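# Move rope-reel pole onto the empty wall rack

## Task

Take the pole that holds the rope reel and put it on the wall rack that currently has no pole. It is done only if the pole ends up fully seated in the slots of both brackets, the reel hangs motionless, and this holds with no help from the robot. The robot must then release the pole and back away. It must never tip over or finish leaning.

## Robot and tools

ROBOT. A wheeled base carries a lifting column with a head (cameras) and two six-joint arms, left and right, each with a two-finger gripper. Shoulder height S = 0.90 m + column_m. Folded, the robot measures 0.73 m long, 0.62 m wide and S + 0.43 m tall, with its front 0.40 m ahead of the column. The base drives straight or turns in place. It cannot go sideways.

FRAMES. Base frame: origin on the floor between the drive wheels, below the column. x is forward, y is left, z is up. The odometry frame is the base frame as it stood when the scene began. left_hand and right_hand are reported in the base frame, in metres. Each is the point where the fingers join; fingertips reach 8 mm further. The hand's z axis runs along the fingers and its y axis across the opening. quat_wxyz rotates (0,0,1) onto the finger direction.

execute_actions. Argument "actions" is a list holding one action or none. An empty list only returns state and images. An action may contain:
- "base": exactly one key. translate_m is a straight drive in metres, -3 to 3, forward positive. rotate_rad is a turn in place in radians, -3.2 to 3.2, counter-clockwise (left) positive. Both are offsets from where the base last measured itself.
- "joints": a dictionary of absolute targets, one number per named joint. Any subset of joints may be given, and both arms may be named in the same dictionary. column_m 0 to 0.8 m. head_tilt_rad -0.61 to 1.308 (0 is roughly level, positive tilts down). left_joint1_rad to left_joint6_rad and right_joint1_rad to right_joint6_rad: joint1 -2.879 to 2.879, joint2 0 to 3.141, joint3 0 to 3.019, joint4 -1.692 to 1.57, joint5 -1.57 to 1.57 (positive swings the hand to the robot's right), joint6 -2.094 to 2.094 (positive rolls clockwise viewed from behind). left_gripper_m / right_gripper_m 0 to 0.093 m, the fingertip gap. A joint left out may keep driving toward its earlier target.
- "speeds": caps for the base only. translate_m 0.05 to 0.8 m/s, rotate_rad 0.1 to 1 rad/s; the top of each range is the default. Arms are not slowed by it.
The motions of one action start together. An action is at most 15 s. A base move that would need more than 8.667 s is refused. An unknown key or an out-of-range value rejects the whole call. "cameras" picks the images: cam_head_left, cam_head_right, cam_left_wrist, cam_right_wrist, nav_camera, or "all". Null or omitted means all; [] means none. After a reported stop, the remaining calls in that reply are skipped.

wait: seconds, 0 to 10; commands nothing and returns state and images. zoom_image: camera plus region [x0,y0,x1,y1] in pixels of that camera's last full image, at most 504x504, origin top-left. finished_scene: the current scene number. It is final, so call it only once the pole rests in the rack on its own and the robot has let go and moved away.

ARM GEOMETRY. With joint1 at -1.57 (left) or 1.57 (right) and joints 5 and 6 at 0, the arm moves in a vertical plane pointing forward, 0.23 m beside the column. Let a = j2 - 0.35, b = 1.05 + j2 - j3 and c = b - j4 (c = 1.57 means fingers point straight down). Then the hand point is 0.12 + 0.39 sin a + 0.38 cos b + 0.25 cos c m ahead of the column and S + 0.39 cos a - 0.38 sin b - 0.25 sin c m above the floor. For example, j2, j3, j4 = 0.93, 0.78, 0.14 gives 0.60 m ahead and 0.25 m below S. Real hands tend to sit up to 5 cm lower and nearer (about 12 cm with heavy loads); trust the reported hand positions (1 to 3 cm error). Reach is about 1 m from the shoulder. Below 0.4 m height, the housing blocks hands nearer than 0.45 m. Moving an arm with column_m under 0.3 risks hitting the housing or floor.

LOADS. With fingers pointing down, an arm holds up to 3.2 kg near 0.4 m ahead, 2 kg out to 0.6 m, and 1 kg out to 0.8 m. Flatter fingers carry far less. A gripper holds roughly 2 to 6 kg. Overloaded arms sag and report time_out or off_target.

FRICTION AND GRIPPER. Changes below about 0.03 rad (0.08 for joints 2 and 3) may not move the joint. For a gentle touch, step about 0.05 rad per call from your last target. Fingers are 7 cm long, and the hand body is 10 cm wide and 7 cm thick. To grip, command a gap smaller than the object; off_target is then expected. A reported gap 0.002 m or more above the target means something is held.

RESULT LINES. base_status and joint_status: done, off_target (stopped short, may still push), contact_stop (base wheel stall or column stop; the target is dropped), time_out, not_followed, or limit_stop_at_motor_heat. "joint command not followed" with a "cause:" line means a safety check held back an arm's targets. To clear it, move the joints involved at least 0.05 rad back, move the other arm away, or drive away from the obstacle. on_its_own lists what moved uncommanded; "held at" is a held target. motor_effort covers only left_wheel and right_wheel (positive is forward), with the peak in brackets. If turned_by_wheels and turned_by_imu disagree by over about 4% and at least 0.05 rad, the base collided or slipped. base_tilt is in degrees, forward and right positive. wheel_motors_off = 1 while the wheels are disabled. There are also joint torques and motor temperatures (MOTOR HOT from 85 °C; an OVER-TEMPERATURE FAULT at 100 °C drops that arm).

COLUMN. It halts going down (contact_stop) when a hand or its load touches something. After that it refuses downward moves until it has risen 0.2 m. If it stops going up, move it 0.05 m the other way.

BASE. A stalled base ends with contact_stop; back off 0.05 m before turning. Pushing for about 3 s switches the wheels off for 2 s.

AVOID dropping the pole, swinging the reel, letting things fall, knocking the rack, shoving hard, tipping the robot, and letting the arms hit or press on each other. A blocked arm keeps pushing and heats up: resend its reported joint positions as targets to relax it.

Each tool is called as a command line: name --argument value for each argument, lists and objects as JSON in quotes; but a table of rows of numbers goes row by row, as --pt "numbers of a row", without its own name.

## Session

execute_actions --actions '[]'

Scene clock: 0.00 s.
Joint torques (N m, as the arm reports them, + toward a larger angle): no reading
Motor temperatures (°C, as the motors report them): left_arm=[22 19 20 21 22 22] | right_arm=[21 21 19 18 19 20]
base_odometry: x=+0.000 y=+0.000 heading=+0.000 (m, m, rad; odometry frame)
turned_by_wheels: +0.000 (rad since the last result)
turned_by_imu: +0.000 (rad since the last result)
base_tilt: forward=+0.4 right=-0.5 (deg)
base_status: not commanded
joint_positions: column_m=+0.556 head_tilt_rad=+0.887 left_joint1_rad=-1.578 left_joint2_rad=+0.887 left_joint3_rad=+0.434 left_joint4_rad=-0.930 left_joint5_rad=-0.036 left_joint6_rad=+0.052 left_gripper_m=+0.094 right_joint1_rad=+1.587 right_joint2_rad=+0.893 right_joint3_rad=+0.399 right_joint4_rad=-0.942 right_joint5_rad=+0.004 right_joint6_rad=-0.088 right_gripper_m=+0.095
joint_status: not commanded
wheel_motors_off: 0
motor_effort: left_wheel=+3 right_wheel=+2 (%)
left_hand: x=+0.1627 y=+0.2292 z=+1.2471 quat_wxyz=(+0.417, -0.034, -0.908, -0.004) (m; base frame)
right_hand: x=+0.1406 y=-0.2229 z=+1.2551 quat_wxyz=(+0.440, +0.047, -0.896, -0.022) (m; base frame)
pictures: cam_head_left, cam_head_right, cam_left_wrist, cam_right_wrist, nav_camera
Images, in order (width x height): cam_head_left 504x504, cam_head_right 504x504, cam_left_wrist 504x504, cam_right_wrist 504x504, nav_camera 504x504.

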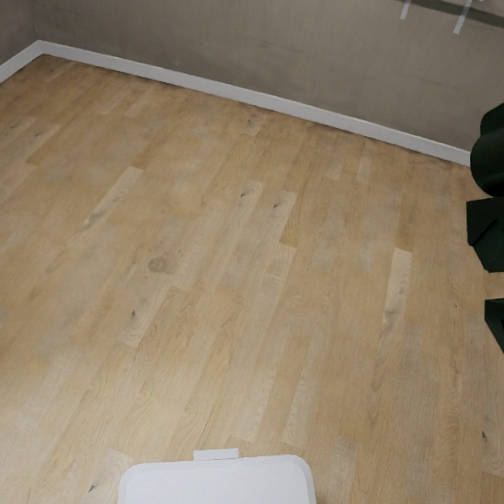

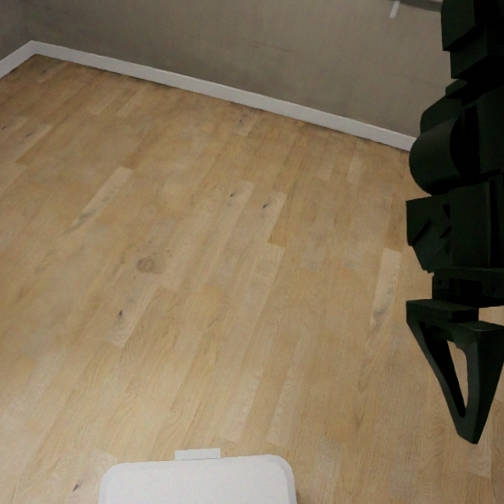

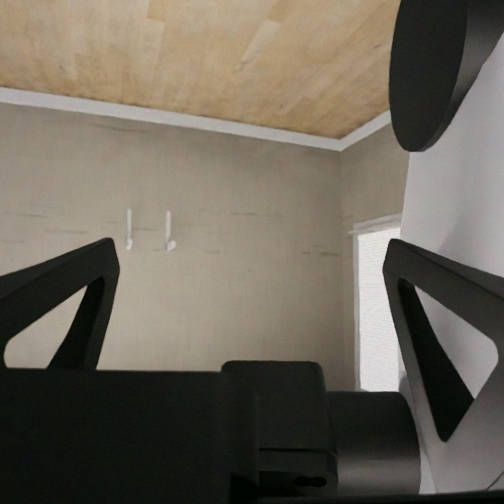

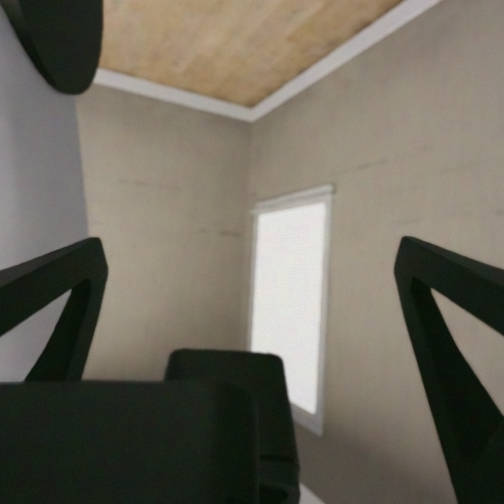

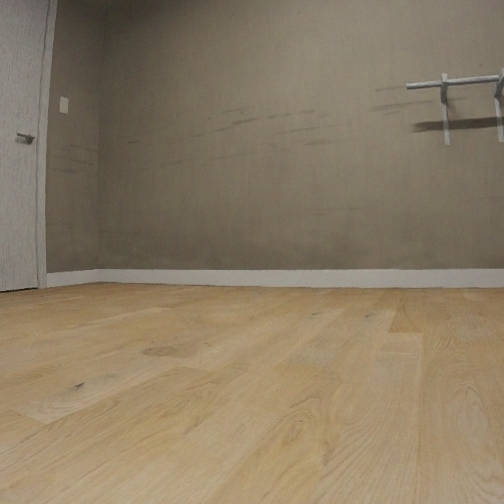

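execute_actions --actions '[{"base": {"rotate_rad": -0.5}, "joints": {"head_tilt_rad": 0.3}}]'

Scene clock: 5.23 s.
Joint torques (N m, as the arm reports them, + toward a larger angle): left_arm=[ 0.79 -7.96 -1.09 -1.05  0.07  0.08] | right_arm=[-0.58 -8.28 -1.08 -1.15  0.07 -0.05]
Motor temperatures (°C, as the motors report them): left_arm=[22 19 20 21 22 22] | right_arm=[21 21 19 18 19 20]
base_odometry: x=+0.000 y=+0.000 heading=-0.499 (m, m, rad; odometry frame)
turned_by_wheels: -0.499 (rad since the last result)
turned_by_imu: -0.499 (rad since the last result)
base_tilt: forward=+0.4 right=-0.4 (deg)
base_status: done
joint_positions: column_m=+0.556 head_tilt_rad=+0.319 left_joint1_rad=-1.578 left_joint2_rad=+0.887 left_joint3_rad=+0.434 left_joint4_rad=-0.930 left_joint5_rad=-0.036 left_joint6_rad=+0.052 left_gripper_m=+0.094 right_joint1_rad=+1.587 right_joint2_rad=+0.893 right_joint3_rad=+0.399 right_joint4_rad=-0.942 right_joint5_rad=+0.004 right_joint6_rad=-0.088 right_gripper_m=+0.095
joint_status: all done
wheel_motors_off: 0
motor_effort: left_wheel=+5(46) right_wheel=-2(45) (%)
left_hand: x=+0.1627 y=+0.2292 z=+1.2471 quat_wxyz=(+0.417, -0.034, -0.908, -0.004) (m; base frame)
right_hand: x=+0.1406 y=-0.2229 z=+1.2551 quat_wxyz=(+0.440, +0.047, -0.896, -0.022) (m; base frame)
pictures: cam_head_left, cam_head_right, cam_left_wrist, cam_right_wrist, nav_camera
camera_calibration (this result's frames):
cam_head_left: T_world_to_cam=[[-0.112196, -0.993196, 0.0312021, -0.0147056], [-0.356854, 0.0109667, -0.934096, 1.45928], [0.927398, -0.115937, -0.355657, 0.43148], [0, 0, 0, 1]] pos_world=[0.118949, 0.0194153, 1.51703]
cam_head_right: T_world_to_cam=[[-0.11108, -0.993526, 0.0238108, -0.0525278], [-0.348365, 0.0164874, -0.937214, 1.46102], [0.930754, -0.112401, -0.347941, 0.425553], [0, 0, 0, 1]] pos_world=[0.107048, -0.0284437, 1.51861]
Images, in order (width x height): cam_head_left 504x504, cam_head_right 504x504, cam_left_wrist 504x504, cam_right_wrist 504x504, nav_camera 504x504.

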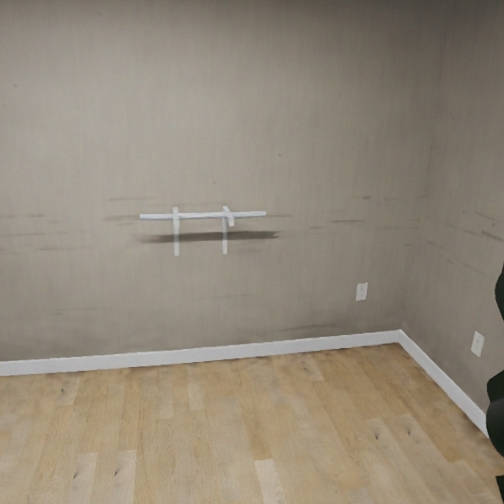

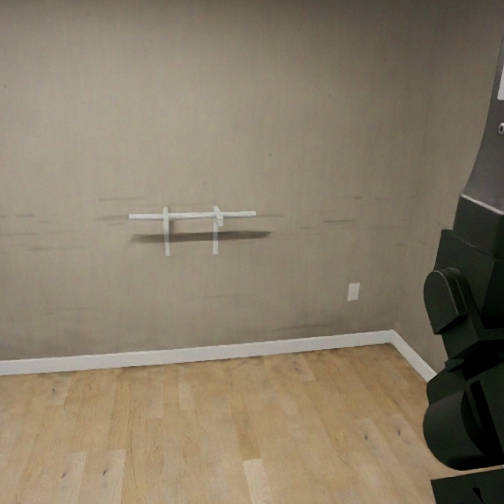

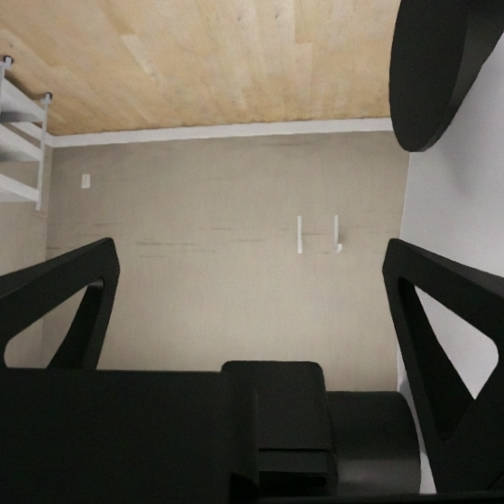

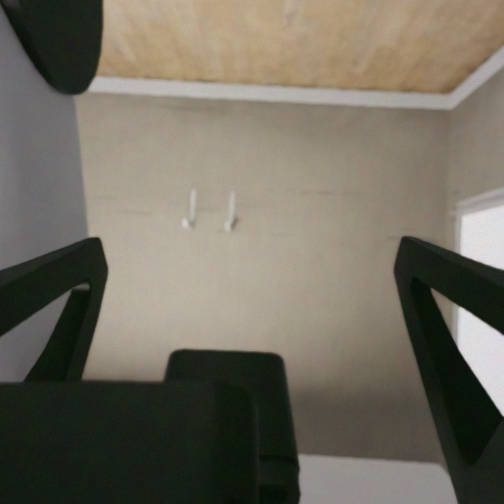

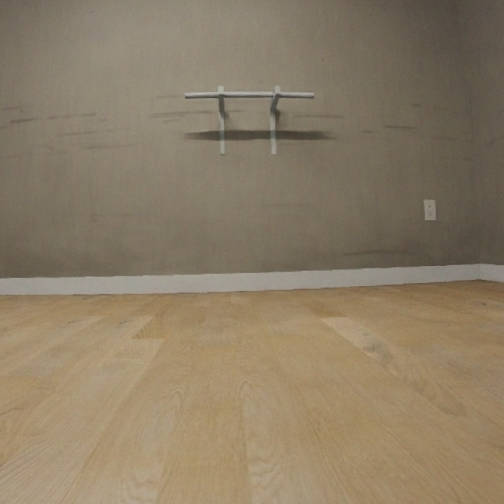

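execute_actions --actions '[{"base": {"rotate_rad": -1.3}}]'

Scene clock: 12.00 s.
Joint torques (N m, as the arm reports them, + toward a larger angle): left_arm=[ 0.84 -7.97 -1.32 -0.99  0.08  0.08] | right_arm=[-0.63 -8.71 -1.11 -1.14  0.06 -0.07]
Motor temperatures (°C, as the motors report them): left_arm=[22 19 20 21 22 22] | right_arm=[21 21 19 18 19 20]
base_odometry: x=+0.000 y=+0.000 heading=-1.798 (m, m, rad; odometry frame)
turned_by_wheels: -1.299 (rad since the last result)
turned_by_imu: -1.310 (rad since the last result)
base_tilt: forward=+0.3 right=-0.4 (deg)
base_status: done
joint_positions: column_m=+0.556 head_tilt_rad=+0.319 left_joint1_rad=-1.578 left_joint2_rad=+0.887 left_joint3_rad=+0.434 left_joint4_rad=-0.930 left_joint5_rad=-0.036 left_joint6_rad=+0.052 left_gripper_m=+0.094 right_joint1_rad=+1.587 right_joint2_rad=+0.893 right_joint3_rad=+0.399 right_joint4_rad=-0.942 right_joint5_rad=+0.004 right_joint6_rad=-0.088 right_gripper_m=+0.095
joint_status: not commanded
wheel_motors_off: 0
motor_effort: left_wheel=+5(34) right_wheel=-5(31) (%)
left_hand: x=+0.1627 y=+0.2292 z=+1.2471 quat_wxyz=(+0.417, -0.034, -0.908, -0.004) (m; base frame)
right_hand: x=+0.1406 y=-0.2229 z=+1.2551 quat_wxyz=(+0.440, +0.047, -0.896, -0.022) (m; base frame)
pictures: cam_head_left, cam_head_right, cam_left_wrist, cam_right_wrist, nav_camera
camera_calibration (this result's frames):
cam_head_left: T_world_to_cam=[[-0.112197, -0.993196, 0.0311991, -0.0147009], [-0.356829, 0.0109667, -0.934105, 1.4593], [0.927407, -0.115937, -0.355632, 0.431441], [0, 0, 0, 1]] pos_world=[0.11895, 0.0194153, 1.51703]
cam_head_right: T_world_to_cam=[[-0.111081, -0.993526, 0.0238078, -0.0525232], [-0.34834, 0.0164874, -0.937223, 1.46103], [0.930763, -0.112401, -0.347916, 0.425514], [0, 0, 0, 1]] pos_world=[0.107049, -0.0284437, 1.51861]
Images, in order (width x height): cam_head_left 504x504, cam_head_right 504x504, cam_left_wrist 504x504, cam_right_wrist 504x504, nav_camera 504x504.

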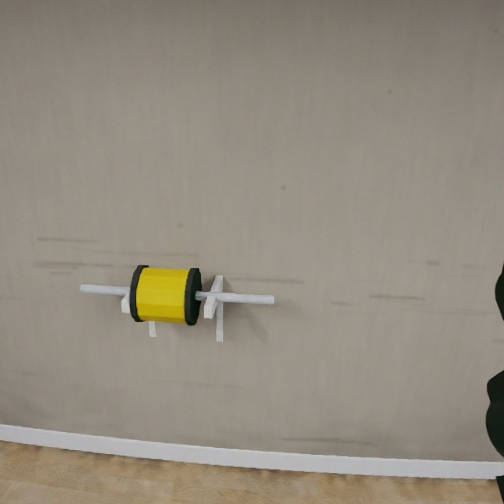

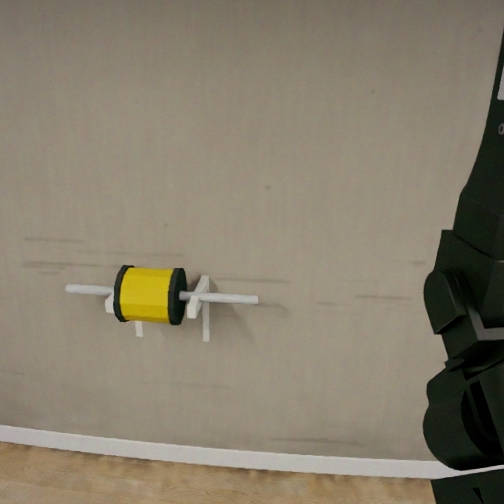

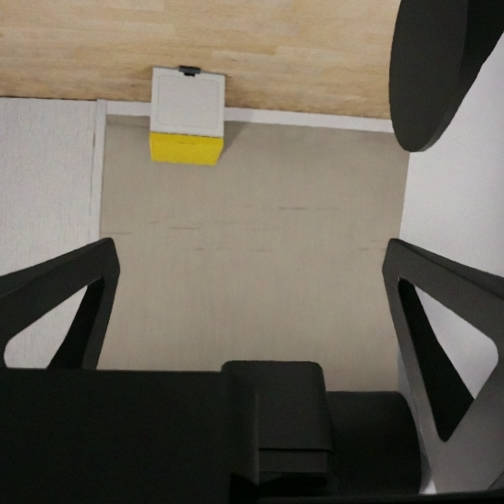

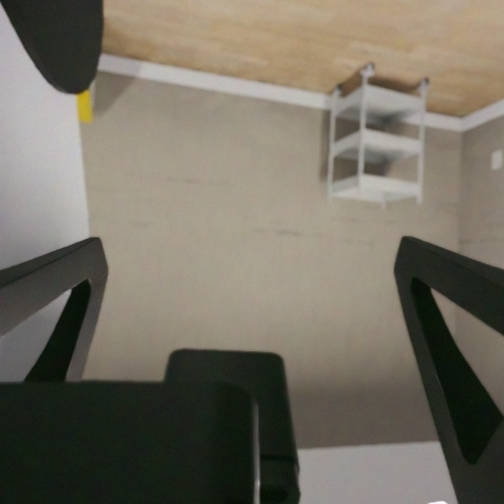

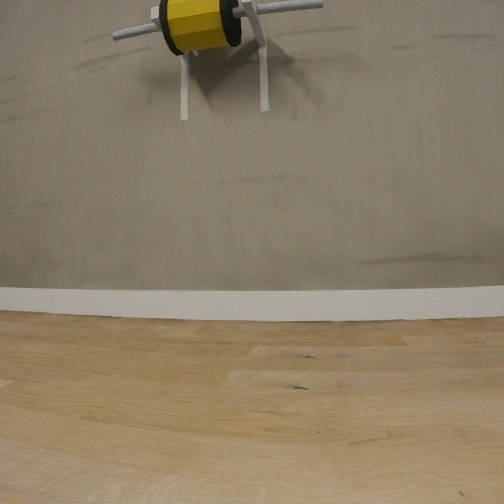

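zoom_image --camera "cam_head_left" --region '[60, 240, 300, 360]'

zoom_image --camera "cam_head_right" --region '[50, 240, 290, 360]'

zoom_image --camera "nav_camera" --region '[90, 0, 350, 130]'

Region (60, 240, 300, 360) of cam_head_left's 504x504 image, scaled by 2.100, with more detail than that image has.

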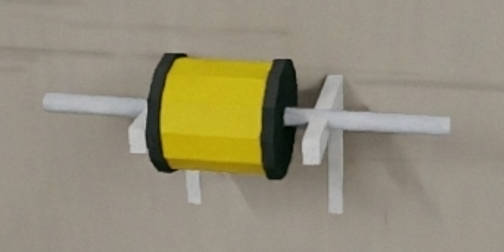

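Region (50, 240, 290, 360) of cam_head_right's 504x504 image, scaled by 2.100, with more detail than that image has.

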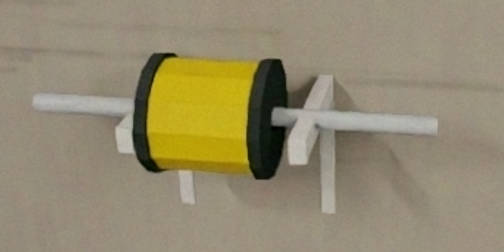

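Region (90, 0, 350, 130) of nav_camera's 504x504 image, scaled by 1.938, with more detail than that image has.

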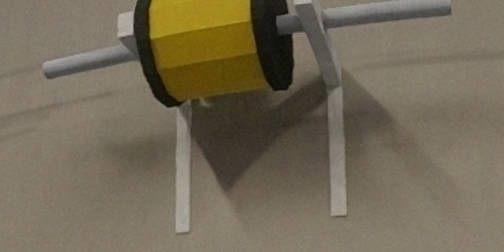

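execute_actions --actions '[{"base": {"rotate_rad": 0.358}, "joints": {"head_tilt_rad": 0.6, "left_joint1_rad": -1.57, "left_joint2_rad": 1.29, "left_joint3_rad": 0.81, "left_joint4_rad": -0.04, "left_joint5_rad": 0, "left_joint6_rad": -1.57, "right_joint1_rad": 1.57, "right_joint2_rad": 1.29, "right_joint3_rad": 0.81, "right_joint4_rad": -0.04, "right_joint5_rad": 0, "right_joint6_rad": 1.57}}]' --cameras '[]'

execute_actions --actions '[{"base": {"translate_m": 0.71}}]' --cameras '[]'

execute_actions --actions '[{"base": {"rotate_rad": -0.546}, "joints": {"head_tilt_rad": 0.75}}]'

Scene clock: 129.67 s.
Joint torques (N m, as the arm reports them, + toward a larger angle): left_arm=[  0.56 -13.12  -0.08   0.98   0.11  -0.02] | right_arm=[ -1.47 -15.03   0.26   0.62   0.1   -0.02]
Motor temperatures (°C, as the motors report them): left_arm=[22 20 20 21 22 22] | right_arm=[21 21 19 18 19 20]
base_odometry: x=+0.000 y=+0.000 heading=-1.441 (m, m, rad; odometry frame)
turned_by_wheels: +0.357 (rad since the last result)
turned_by_imu: +0.360 (rad since the last result)
base_tilt: forward=+0.3 right=-0.5 (deg)
base_status: done
joint_positions: column_m=+0.556 head_tilt_rad=+0.603 left_joint1_rad=-1.572 left_joint2_rad=+1.279 left_joint3_rad=+0.812 left_joint4_rad=-0.054 left_joint5_rad=-0.003 left_joint6_rad=-1.559 left_gripper_m=+0.094 right_joint1_rad=+1.580 right_joint2_rad=+1.287 right_joint3_rad=+0.814 right_joint4_rad=-0.049 right_joint5_rad=+0.002 right_joint6_rad=+1.563 right_gripper_m=+0.095
joint_status: all done
wheel_motors_off: 0
motor_effort: left_wheel=-4(29) right_wheel=+4(26) (%)
left_hand: x=+0.4549 y=+0.2243 z=+1.0602 quat_wxyz=(-0.001, +0.703, -0.711, +0.000) (m; base frame)
right_hand: x=+0.4542 y=-0.2207 z=+1.0576 quat_wxyz=(+0.002, -0.703, -0.712, -0.003) (m; base frame)
pictures: none
No camera images: the call's "cameras" was empty. Leave "cameras" out to get every camera's image.

Scene clock: 132.63 s.
Joint torques (N m, as the arm reports them, + toward a larger angle): left_arm=[  1.11 -13.05  -0.41   1.04   0.11  -0.01] | right_arm=[ -1.22 -14.58   0.24   0.6    0.1   -0.02]
Motor temperatures (°C, as the motors report them): left_arm=[22 20 20 21 22 22] | right_arm=[21 22 19 18 19 20]
base_odometry: x=+0.092 y=-0.704 heading=-1.442 (m, m, rad; odometry frame)
turned_by_wheels: -0.001 (rad since the last result)
turned_by_imu: -0.004 (rad since the last result)
base_tilt: forward=+0.4 right=-0.4 (deg)
base_status: done
joint_positions: column_m=+0.556 head_tilt_rad=+0.604 left_joint1_rad=-1.572 left_joint2_rad=+1.279 left_joint3_rad=+0.812 left_joint4_rad=-0.053 left_joint5_rad=-0.003 left_joint6_rad=-1.559 left_gripper_m=+0.094 right_joint1_rad=+1.580 right_joint2_rad=+1.287 right_joint3_rad=+0.812 right_joint4_rad=-0.049 right_joint5_rad=+0.002 right_joint6_rad=+1.563 right_gripper_m=+0.095
joint_status: not commanded
wheel_motors_off: 0
motor_effort: left_wheel=-2(63) right_wheel=+1(75) (%)
left_hand: x=+0.4556 y=+0.2243 z=+1.0602 quat_wxyz=(-0.002, +0.703, -0.711, +0.001) (m; base frame)
right_hand: x=+0.4532 y=-0.2207 z=+1.0576 quat_wxyz=(+0.002, -0.703, -0.712, -0.002) (m; base frame)
pictures: none
No camera images: the call's "cameras" was empty. Leave "cameras" out to get every camera's image.

Scene clock: 134.63 s.
Joint torques (N m, as the arm reports them, + toward a larger angle): left_arm=[  1.1  -13.49  -0.15   0.97   0.11  -0.02] | right_arm=[ -1.11 -14.76   0.3    0.58   0.13  -0.01]
Motor temperatures (°C, as the motors report them): left_arm=[22 20 20 21 22 22] | right_arm=[21 22 19 18 19 20]
base_odometry: x=+0.092 y=-0.704 heading=-1.987 (m, m, rad; odometry frame)
turned_by_wheels: -0.545 (rad since the last result)
turned_by_imu: -0.542 (rad since the last result)
base_tilt: forward=+0.4 right=-0.5 (deg)
base_status: done
joint_positions: column_m=+0.556 head_tilt_rad=+0.752 left_joint1_rad=-1.571 left_joint2_rad=+1.279 left_joint3_rad=+0.811 left_joint4_rad=-0.053 left_joint5_rad=-0.003 left_joint6_rad=-1.559 left_gripper_m=+0.094 right_joint1_rad=+1.580 right_joint2_rad=+1.287 right_joint3_rad=+0.812 right_joint4_rad=-0.049 right_joint5_rad=+0.002 right_joint6_rad=+1.563 right_gripper_m=+0.095
joint_status: all done
wheel_motors_off: 0
motor_effort: left_wheel=+5(56) right_wheel=-5(65) (%)
left_hand: x=+0.4549 y=+0.2247 z=+1.0602 quat_wxyz=(-0.002, +0.703, -0.711, +0.000) (m; base frame)
right_hand: x=+0.4532 y=-0.2209 z=+1.0576 quat_wxyz=(+0.002, -0.703, -0.711, -0.002) (m; base frame)
pictures: cam_head_left, cam_head_right, cam_left_wrist, cam_right_wrist, nav_camera
camera_calibration (this result's frames):
cam_head_left: T_world_to_cam=[[-0.0887608, -0.993196, 0.0753864, -0.0840189], [-0.71576, 0.0109667, -0.69826, 1.11352], [0.692683, -0.115937, -0.711863, 0.99256], [0, 0, 0, 1]] pos_world=[0.102027, 0.0194153, 1.49043]
cam_head_right: T_world_to_cam=[[-0.090848, -0.993526, 0.0682086, -0.12201], [-0.709361, 0.0164874, -0.704652, 1.12041], [0.698966, -0.112401, -0.706267, 0.989756], [0, 0, 0, 1]] pos_world=[0.0918857, -0.0284437, 1.49685]
cam_left_wrist: T_world_to_cam=[[0.999832, -0.0169136, 0.00701441, -0.459104], [-0.0178747, -0.818504, 0.574222, -0.411458], [-0.00397085, -0.574251, -0.818669, 1.12028], [0, 0, 0, 1]] pos_world=[0.456121, 0.298778, 1.15663]
cam_right_wrist: T_world_to_cam=[[-0.999691, -0.0211285, 0.0130792, 0.432557], [-0.00898858, 0.798173, 0.602361, -0.453837], [-0.0231665, 0.602057, -0.798117, 1.11009], [0, 0, 0, 1]] pos_world=[0.454061, -0.29696, 1.1537]
Images, in order (width x height): cam_head_left 504x504, cam_head_right 504x504, cam_left_wrist 504x504, cam_right_wrist 504x504, nav_camera 504x504.

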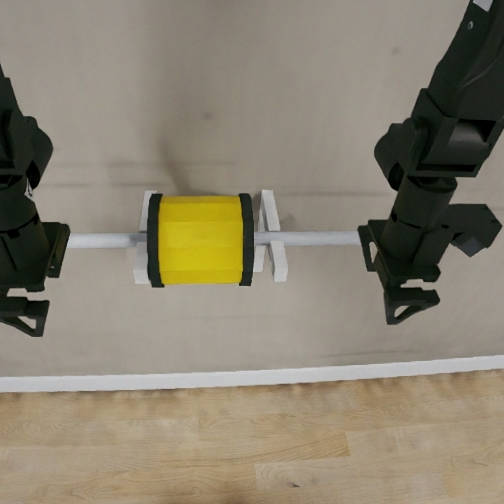

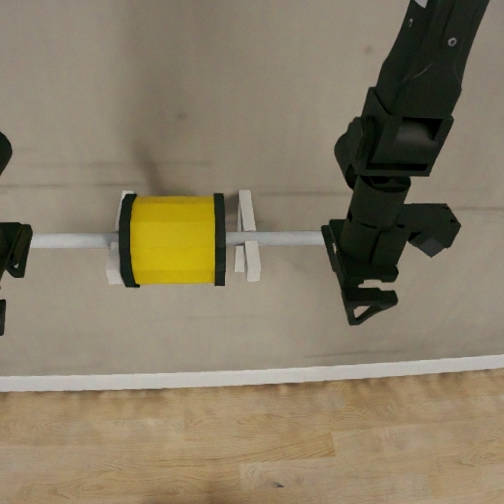

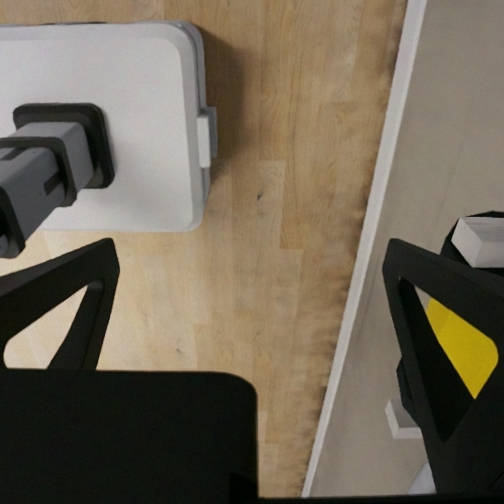

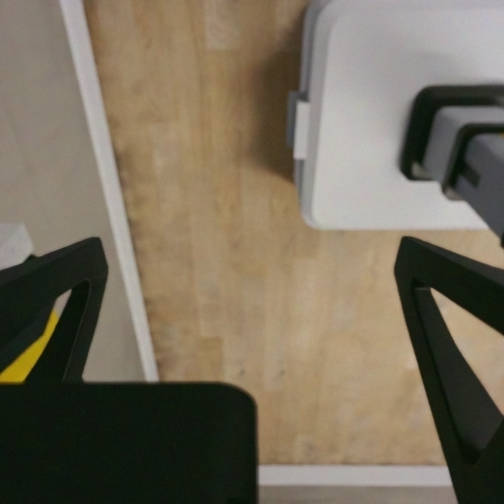

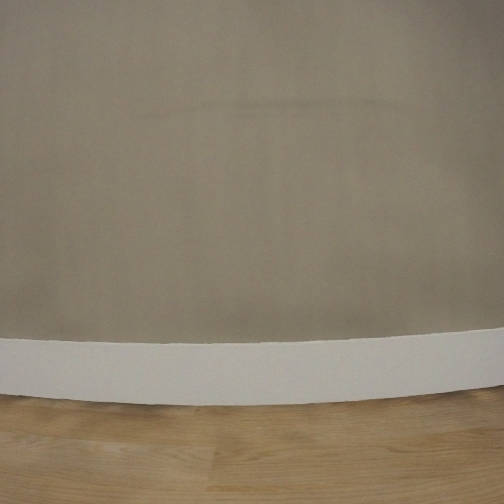

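zoom_image --camera "cam_head_left" --region '[60, 170, 380, 300]'

zoom_image --camera "cam_head_left" --region '[230, 180, 330, 290]'

Region (60, 170, 380, 300) of cam_head_left's 504x504 image, scaled by 1.575, with more detail than that image has; it fills the top 205 rows of this view, and the rest is white.

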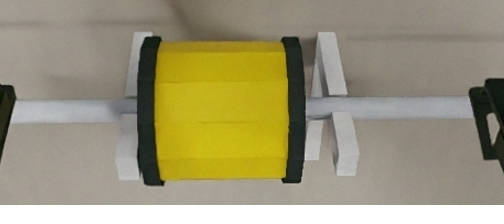

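Region (230, 180, 330, 290) of cam_head_left's 504x504 image, scaled by 4.582, with more detail than that image has; it fills the left 458 columns of this view, and the rest is white.

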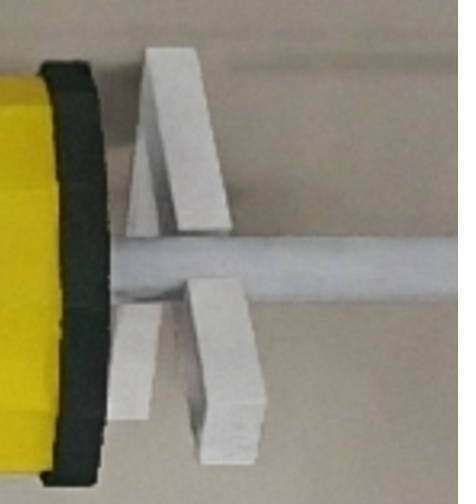

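execute_actions --actions '[{"base": {"translate_m": 0.283}, "joints": {"head_tilt_rad": 1.0, "column_m": 0.45}}]'

Scene clock: 169.07 s.
Joint torques (N m, as the arm reports them, + toward a larger angle): left_arm=[  0.98 -13.8   -0.14   0.9    0.11  -0.02] | right_arm=[ -1.17 -14.65   0.33   0.54   0.13  -0.01]
Motor temperatures (°C, as the motors report them): left_arm=[22 21 20 21 22 22] | right_arm=[21 22 19 18 19 20]
base_odometry: x=-0.023 y=-0.963 heading=-1.989 (m, m, rad; odometry frame)
turned_by_wheels: -0.002 (rad since the last result)
turned_by_imu: -0.004 (rad since the last result)
base_tilt: forward=+0.5 right=-0.4 (deg)
base_status: done
joint_positions: column_m=+0.450 head_tilt_rad=+1.000 left_joint1_rad=-1.571 left_joint2_rad=+1.279 left_joint3_rad=+0.811 left_joint4_rad=-0.053 left_joint5_rad=-0.003 left_joint6_rad=-1.559 left_gripper_m=+0.094 right_joint1_rad=+1.580 right_joint2_rad=+1.287 right_joint3_rad=+0.811 right_joint4_rad=-0.049 right_joint5_rad=+0.002 right_joint6_rad=+1.563 right_gripper_m=+0.095
joint_status: all done
wheel_motors_off: 0
motor_effort: left_wheel=+0(70) right_wheel=+1(67) (%)
left_hand: x=+0.4549 y=+0.2247 z=+0.9540 quat_wxyz=(-0.002, +0.703, -0.711, +0.000) (m; base frame)
right_hand: x=+0.4525 y=-0.2209 z=+0.9514 quat_wxyz=(+0.003, -0.703, -0.711, -0.002) (m; base frame)
pictures: cam_head_left, cam_head_right, cam_left_wrist, cam_right_wrist, nav_camera
camera_calibration (this result's frames):
cam_head_left: T_world_to_cam=[[-0.0675159, -0.993196, 0.0948851, -0.105079], [-0.86539, 0.0109667, -0.50098, 0.763569], [0.496531, -0.115937, -0.860242, 1.13987], [0, 0, 0, 1]] pos_world=[0.0877088, 0.0194153, 1.37307]
cam_head_right: T_world_to_cam=[[-0.0713028, -0.993526, 0.0884402, -0.1448], [-0.860758, 0.0164874, -0.508748, 0.771843], [0.503996, -0.112401, -0.856361, 1.14007], [0, 0, 0, 1]] pos_world=[0.0794567, -0.0284437, 1.38179]
cam_left_wrist: T_world_to_cam=[[0.999832, -0.0169136, 0.00701441, -0.458359], [-0.0178747, -0.818504, 0.574222, -0.350496], [-0.00397085, -0.574251, -0.818669, 1.03337], [0, 0, 0, 1]] pos_world=[0.456121, 0.298778, 1.05046]
cam_right_wrist: T_world_to_cam=[[-0.999675, -0.0211374, 0.0142234, 0.432131], [-0.00830642, 0.798176, 0.602367, -0.390193], [-0.0240853, 0.602053, -0.798093, 1.02572], [0, 0, 0, 1]] pos_world=[0.453454, -0.296963, 1.04751]
Images, in order (width x height): cam_head_left 504x504, cam_head_right 504x504, cam_left_wrist 504x504, cam_right_wrist 504x504, nav_camera 504x504.

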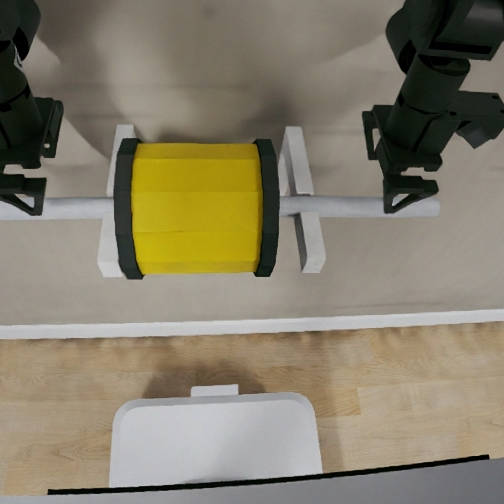

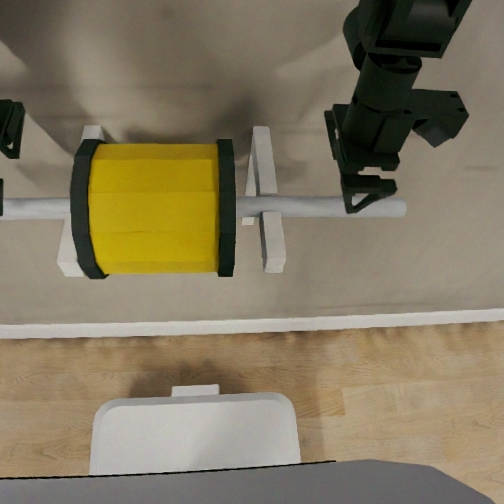

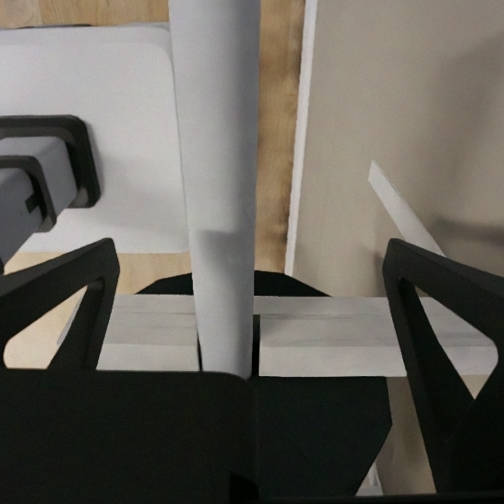

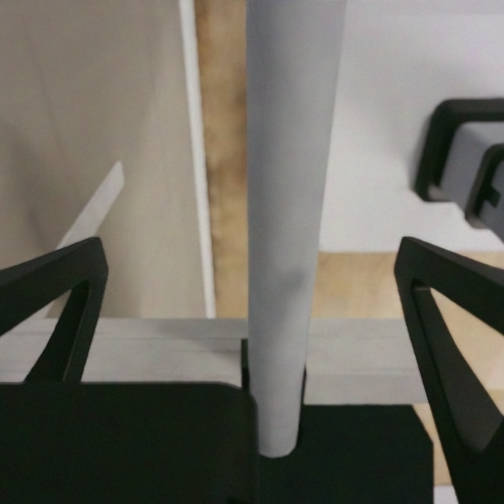

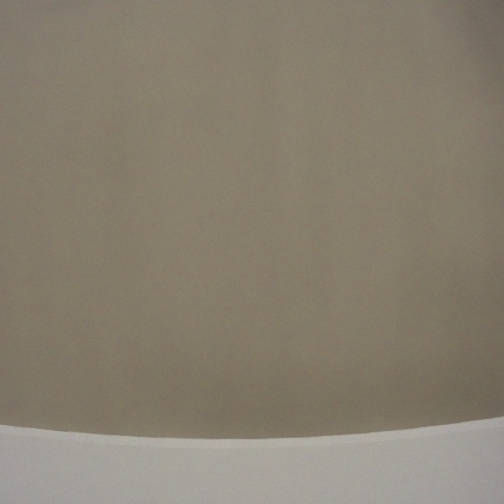

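execute_actions --actions '[{"base": {"translate_m": -0.014}, "joints": {"column_m": 0.385}}]' --cameras '["cam_head_left", "cam_head_right", "cam_left_wrist", "cam_right_wrist"]'

Scene clock: 191.90 s.
Joint torques (N m, as the arm reports them, + toward a larger angle): left_arm=[  1.03 -12.73   0.13   0.97   0.11  -0.02] | right_arm=[ -1.31 -14.7    0.53   0.57   0.11  -0.01]
Motor temperatures (°C, as the motors report them): left_arm=[22 21 20 21 22 22] | right_arm=[21 23 19 18 19 20]
base_odometry: x=-0.017 y=-0.950 heading=-1.989 (m, m, rad; odometry frame)
turned_by_wheels: +0.000 (rad since the last result)
turned_by_imu: +0.000 (rad since the last result)
base_tilt: forward=+0.4 right=-0.5 (deg)
base_status: done
joint_positions: column_m=+0.385 head_tilt_rad=+1.001 left_joint1_rad=-1.571 left_joint2_rad=+1.280 left_joint3_rad=+0.808 left_joint4_rad=-0.053 left_joint5_rad=-0.003 left_joint6_rad=-1.559 left_gripper_m=+0.094 right_joint1_rad=+1.580 right_joint2_rad=+1.287 right_joint3_rad=+0.808 right_joint4_rad=-0.049 right_joint5_rad=+0.002 right_joint6_rad=+1.563 right_gripper_m=+0.095
joint_status: all done
wheel_motors_off: 0
motor_effort: left_wheel=+0(39) right_wheel=-1(28) (%)
left_hand: x=+0.4524 y=+0.2247 z=+0.8889 quat_wxyz=(+0.000, +0.703, -0.711, -0.001) (m; base frame)
right_hand: x=+0.4505 y=-0.2209 z=+0.8865 quat_wxyz=(+0.004, -0.703, -0.711, -0.001) (m; base frame)
pictures: cam_head_left, cam_head_right, cam_left_wrist, cam_right_wrist
camera_calibration (this result's frames):
cam_head_left: T_world_to_cam=[[-0.0674667, -0.993196, 0.0949201, -0.0989628], [-0.865649, 0.0109667, -0.500531, 0.730409], [0.496085, -0.115937, -0.860499, 1.08434], [0, 0, 0, 1]] pos_world=[0.0876761, 0.0194153, 1.30806]
cam_head_right: T_world_to_cam=[[-0.071257, -0.993526, 0.0884772, -0.139105], [-0.861021, 0.0164874, -0.508302, 0.738182], [0.503552, -0.112401, -0.856622, 1.08479], [0, 0, 0, 1]] pos_world=[0.0794286, -0.0284437, 1.31678]
cam_left_wrist: T_world_to_cam=[[0.999853, -0.016916, 0.00281881, -0.451637], [-0.0154669, -0.818505, 0.574291, -0.314256], [-0.00740748, -0.57425, -0.818646, 0.981521], [0, 0, 0, 1]] pos_world=[0.45398, 0.298778, 0.985266]
cam_right_wrist: T_world_to_cam=[[-0.999627, -0.0211612, 0.0172743, 0.428321], [-0.00648731, 0.798184, 0.602378, -0.351924], [-0.0265351, 0.602041, -0.798024, 0.974907], [0, 0, 0, 1]] pos_world=[0.451748, -0.296971, 0.982592]
Images, in order (width x height): cam_head_left 504x504, cam_head_right 504x504, cam_left_wrist 504x504, cam_right_wrist 504x504.

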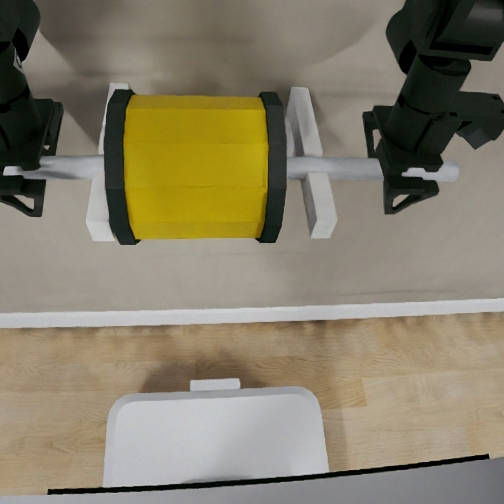

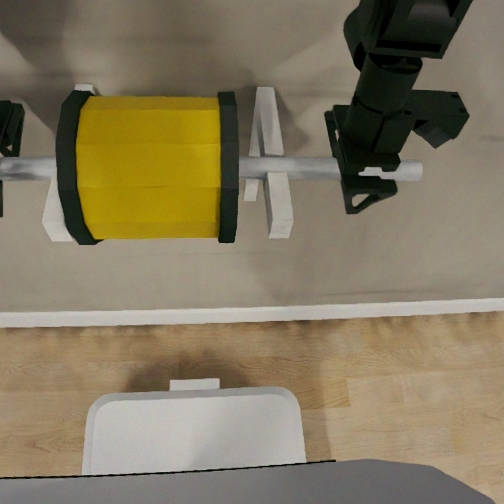

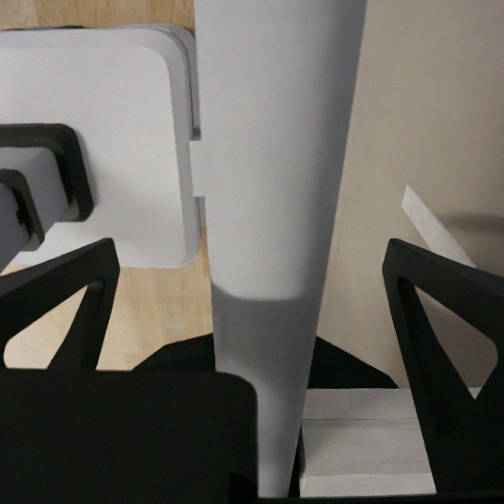

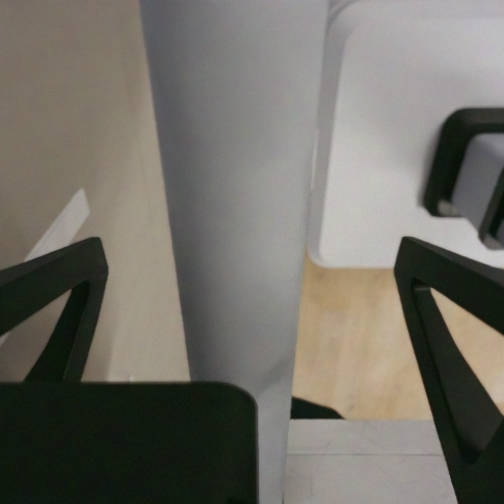

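execute_actions --actions '[{"base": {"translate_m": 0.003}, "joints": {"left_gripper_m": 0.0, "right_gripper_m": 0.0}}]' --cameras '["cam_head_left", "cam_left_wrist", "cam_right_wrist"]'

Scene clock: 200.00 s.
Joint torques (N m, as the arm reports them, + toward a larger angle): left_arm=[  1.11 -13.91  -0.04   0.95   0.1   -0.04] | right_arm=[ -1.38 -14.98   0.45   0.63   0.12  -0.01]
Motor temperatures (°C, as the motors report them): left_arm=[22 21 20 21 22 22] | right_arm=[21 23 19 18 19 20]
base_odometry: x=-0.019 y=-0.953 heading=-1.989 (m, m, rad; odometry frame)
turned_by_wheels: +0.000 (rad since the last result)
turned_by_imu: -0.001 (rad since the last result)
base_tilt: forward=+0.3 right=-0.5 (deg)
base_status: done
joint_positions: column_m=+0.385 head_tilt_rad=+1.001 left_joint1_rad=-1.571 left_joint2_rad=+1.281 left_joint3_rad=+0.810 left_joint4_rad=-0.052 left_joint5_rad=-0.003 left_joint6_rad=-1.556 left_gripper_m=+0.027 right_joint1_rad=+1.580 right_joint2_rad=+1.288 right_joint3_rad=+0.809 right_joint4_rad=-0.049 right_joint5_rad=+0.002 right_joint6_rad=+1.562 right_gripper_m=+0.027
joint_status: left_gripper_m off_target (ended at +0.027, target +0.000); right_gripper_m off_target (ended at +0.027, target +0.000)
wheel_motors_off: 0
motor_effort: left_wheel=+0(36) right_wheel=-2(34) (%)
left_hand: x=+0.4534 y=+0.2247 z=+0.8884 quat_wxyz=(-0.001, +0.702, -0.712, -0.001) (m; base frame)
right_hand: x=+0.4511 y=-0.2209 z=+0.8861 quat_wxyz=(+0.004, -0.702, -0.712, -0.001) (m; base frame)
pictures: cam_head_left, cam_left_wrist, cam_right_wrist
camera_calibration (this result's frames):
cam_head_left: T_world_to_cam=[[-0.0674606, -0.993196, 0.0949245, -0.0989691], [-0.865681, 0.0109667, -0.500475, 0.730334], [0.496029, -0.115937, -0.860531, 1.08439], [0, 0, 0, 1]] pos_world=[0.0876721, 0.0194153, 1.30806]
cam_left_wrist: T_world_to_cam=[[0.999799, -0.0195833, 0.00434522, -0.453384], [-0.0185242, -0.818239, 0.574579, -0.312962], [-0.00769675, -0.574544, -0.818437, 0.981127], [0, 0, 0, 1]] pos_world=[0.455047, 0.298745, 0.984782]
cam_right_wrist: T_world_to_cam=[[-0.999623, -0.021918, 0.0165067, 0.429431], [-0.00755392, 0.798175, 0.602378, -0.351234], [-0.0263782, 0.602027, -0.79804, 0.974581], [0, 0, 0, 1]] pos_world=[0.452324, -0.296965, 0.982242]
Images, in order (width x height): cam_head_left 504x504, cam_left_wrist 504x504, cam_right_wrist 504x504.

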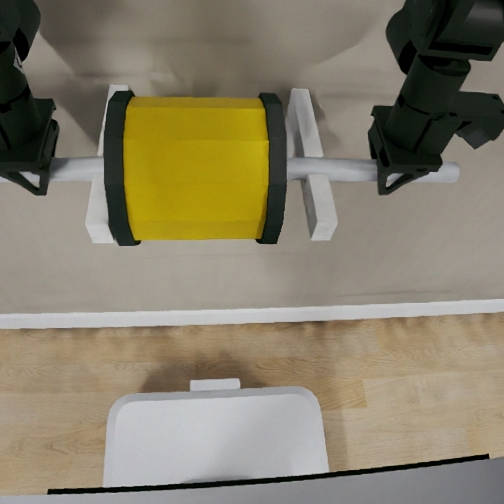

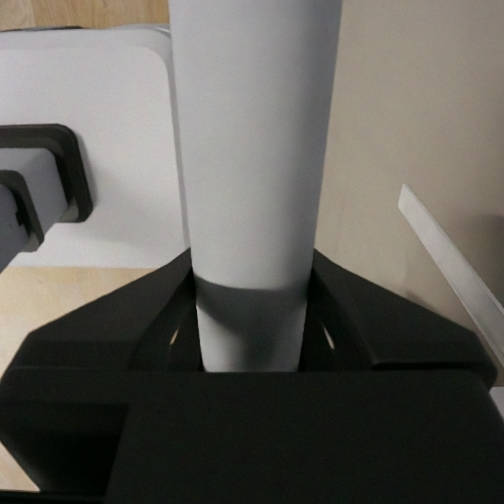

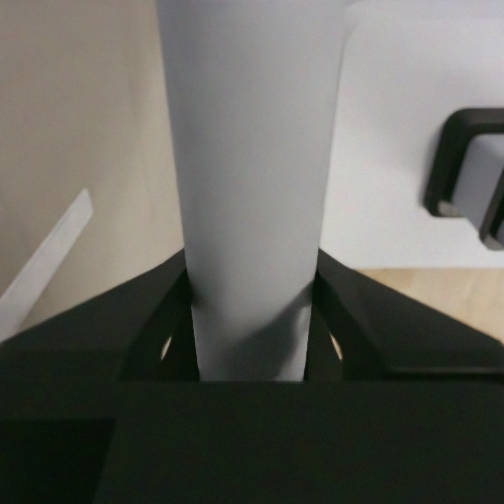

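execute_actions --actions '[{"joints": {"column_m": 0.48}}]' --cameras '["cam_head_left", "cam_head_right", "cam_left_wrist", "cam_right_wrist"]'

Scene clock: 205.13 s.
Joint torques (N m, as the arm reports them, + toward a larger angle): left_arm=[  1.12 -15.14  -0.63   0.63   0.07  -0.05] | right_arm=[ -1.14 -16.36   0.09   0.43   0.11   0.01]
Motor temperatures (°C, as the motors report them): left_arm=[22 21 20 21 22 22] | right_arm=[21 23 19 18 19 20]
base_odometry: x=-0.019 y=-0.953 heading=-1.989 (m, m, rad; odometry frame)
turned_by_wheels: +0.000 (rad since the last result)
turned_by_imu: -0.001 (rad since the last result)
base_tilt: forward=+0.4 right=-0.5 (deg)
base_status: not commanded
joint_positions: column_m=+0.480 head_tilt_rad=+1.001 left_joint1_rad=-1.571 left_joint2_rad=+1.302 left_joint3_rad=+0.812 left_joint4_rad=-0.045 left_joint5_rad=-0.002 left_joint6_rad=-1.556 left_gripper_m=+0.027 right_joint1_rad=+1.580 right_joint2_rad=+1.306 right_joint3_rad=+0.812 right_joint4_rad=-0.044 right_joint5_rad=+0.002 right_joint6_rad=+1.561 right_gripper_m=+0.027
joint_status: all done
wheel_motors_off: 0
motor_effort: left_wheel=+1(1) right_wheel=-3(2) (%)
left_hand: x=+0.4487 y=+0.2245 z=+0.9765 quat_wxyz=(+0.003, +0.702, -0.713, -0.004) (m; base frame)
right_hand: x=+0.4467 y=-0.2209 z=+0.9751 quat_wxyz=(+0.007, -0.702, -0.712, +0.003) (m; base frame)
pictures: cam_head_left, cam_head_right, cam_left_wrist, cam_right_wrist
camera_calibration (this result's frames):
cam_head_left: T_world_to_cam=[[-0.0674606, -0.993196, 0.0949245, -0.10797], [-0.865681, 0.0109667, -0.500475, 0.77779], [0.496029, -0.115937, -0.860531, 1.16599], [0, 0, 0, 1]] pos_world=[0.0876721, 0.0194153, 1.40288]
cam_head_right: T_world_to_cam=[[-0.0712513, -0.993526, 0.0884818, -0.147502], [-0.861054, 0.0164874, -0.508246, 0.7863], [0.503497, -0.112401, -0.856654, 1.16607], [0, 0, 0, 1]] pos_world=[0.0794251, -0.0284437, 1.4116]
cam_left_wrist: T_world_to_cam=[[0.999775, -0.0203486, -0.00593883, -0.438809], [-0.0132268, -0.817788, 0.575367, -0.367035], [-0.0165646, -0.57516, -0.817873, 1.0567], [0, 0, 0, 1]] pos_world=[0.45136, 0.298683, 1.07282]
cam_right_wrist: T_world_to_cam=[[-0.999382, -0.0227605, 0.0267972, 0.413284], [-0.00202601, 0.798195, 0.602396, -0.407391], [-0.0351003, 0.601969, -0.797747, 1.04909], [0, 0, 0, 1]] pos_world=[0.449026, -0.296934, 1.07124]
Images, in order (width x height): cam_head_left 504x504, cam_head_right 504x504, cam_left_wrist 504x504, cam_right_wrist 504x504.

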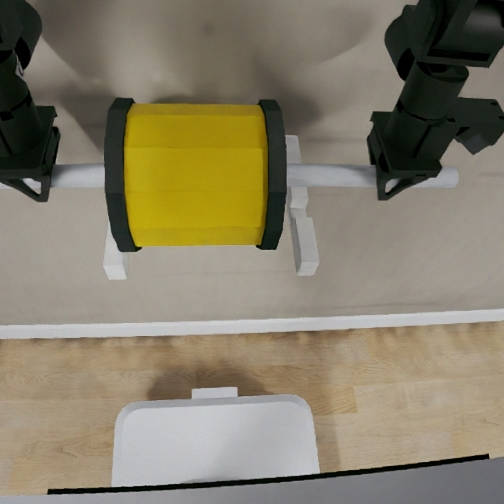

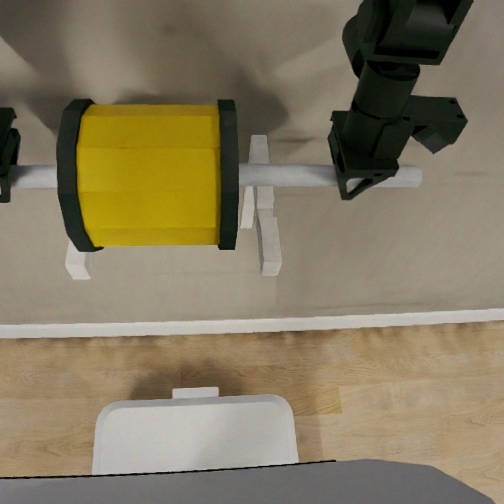

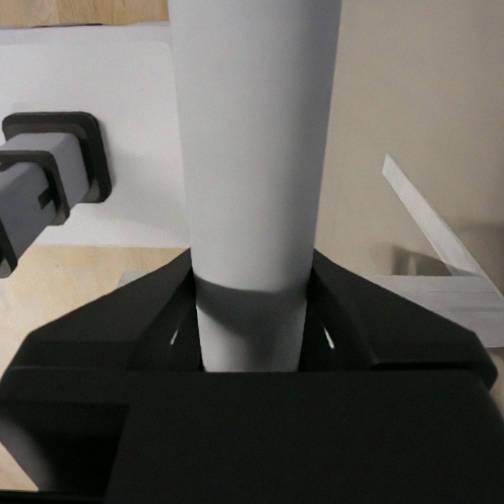

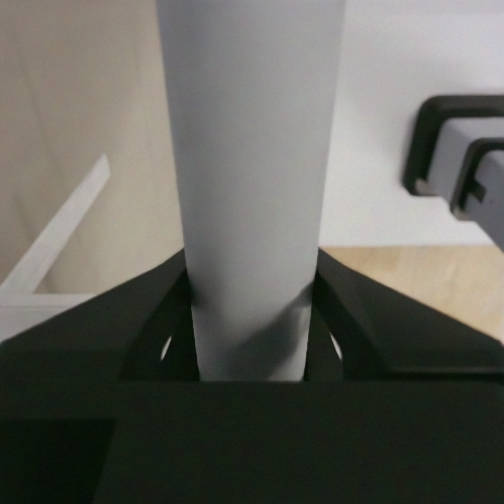

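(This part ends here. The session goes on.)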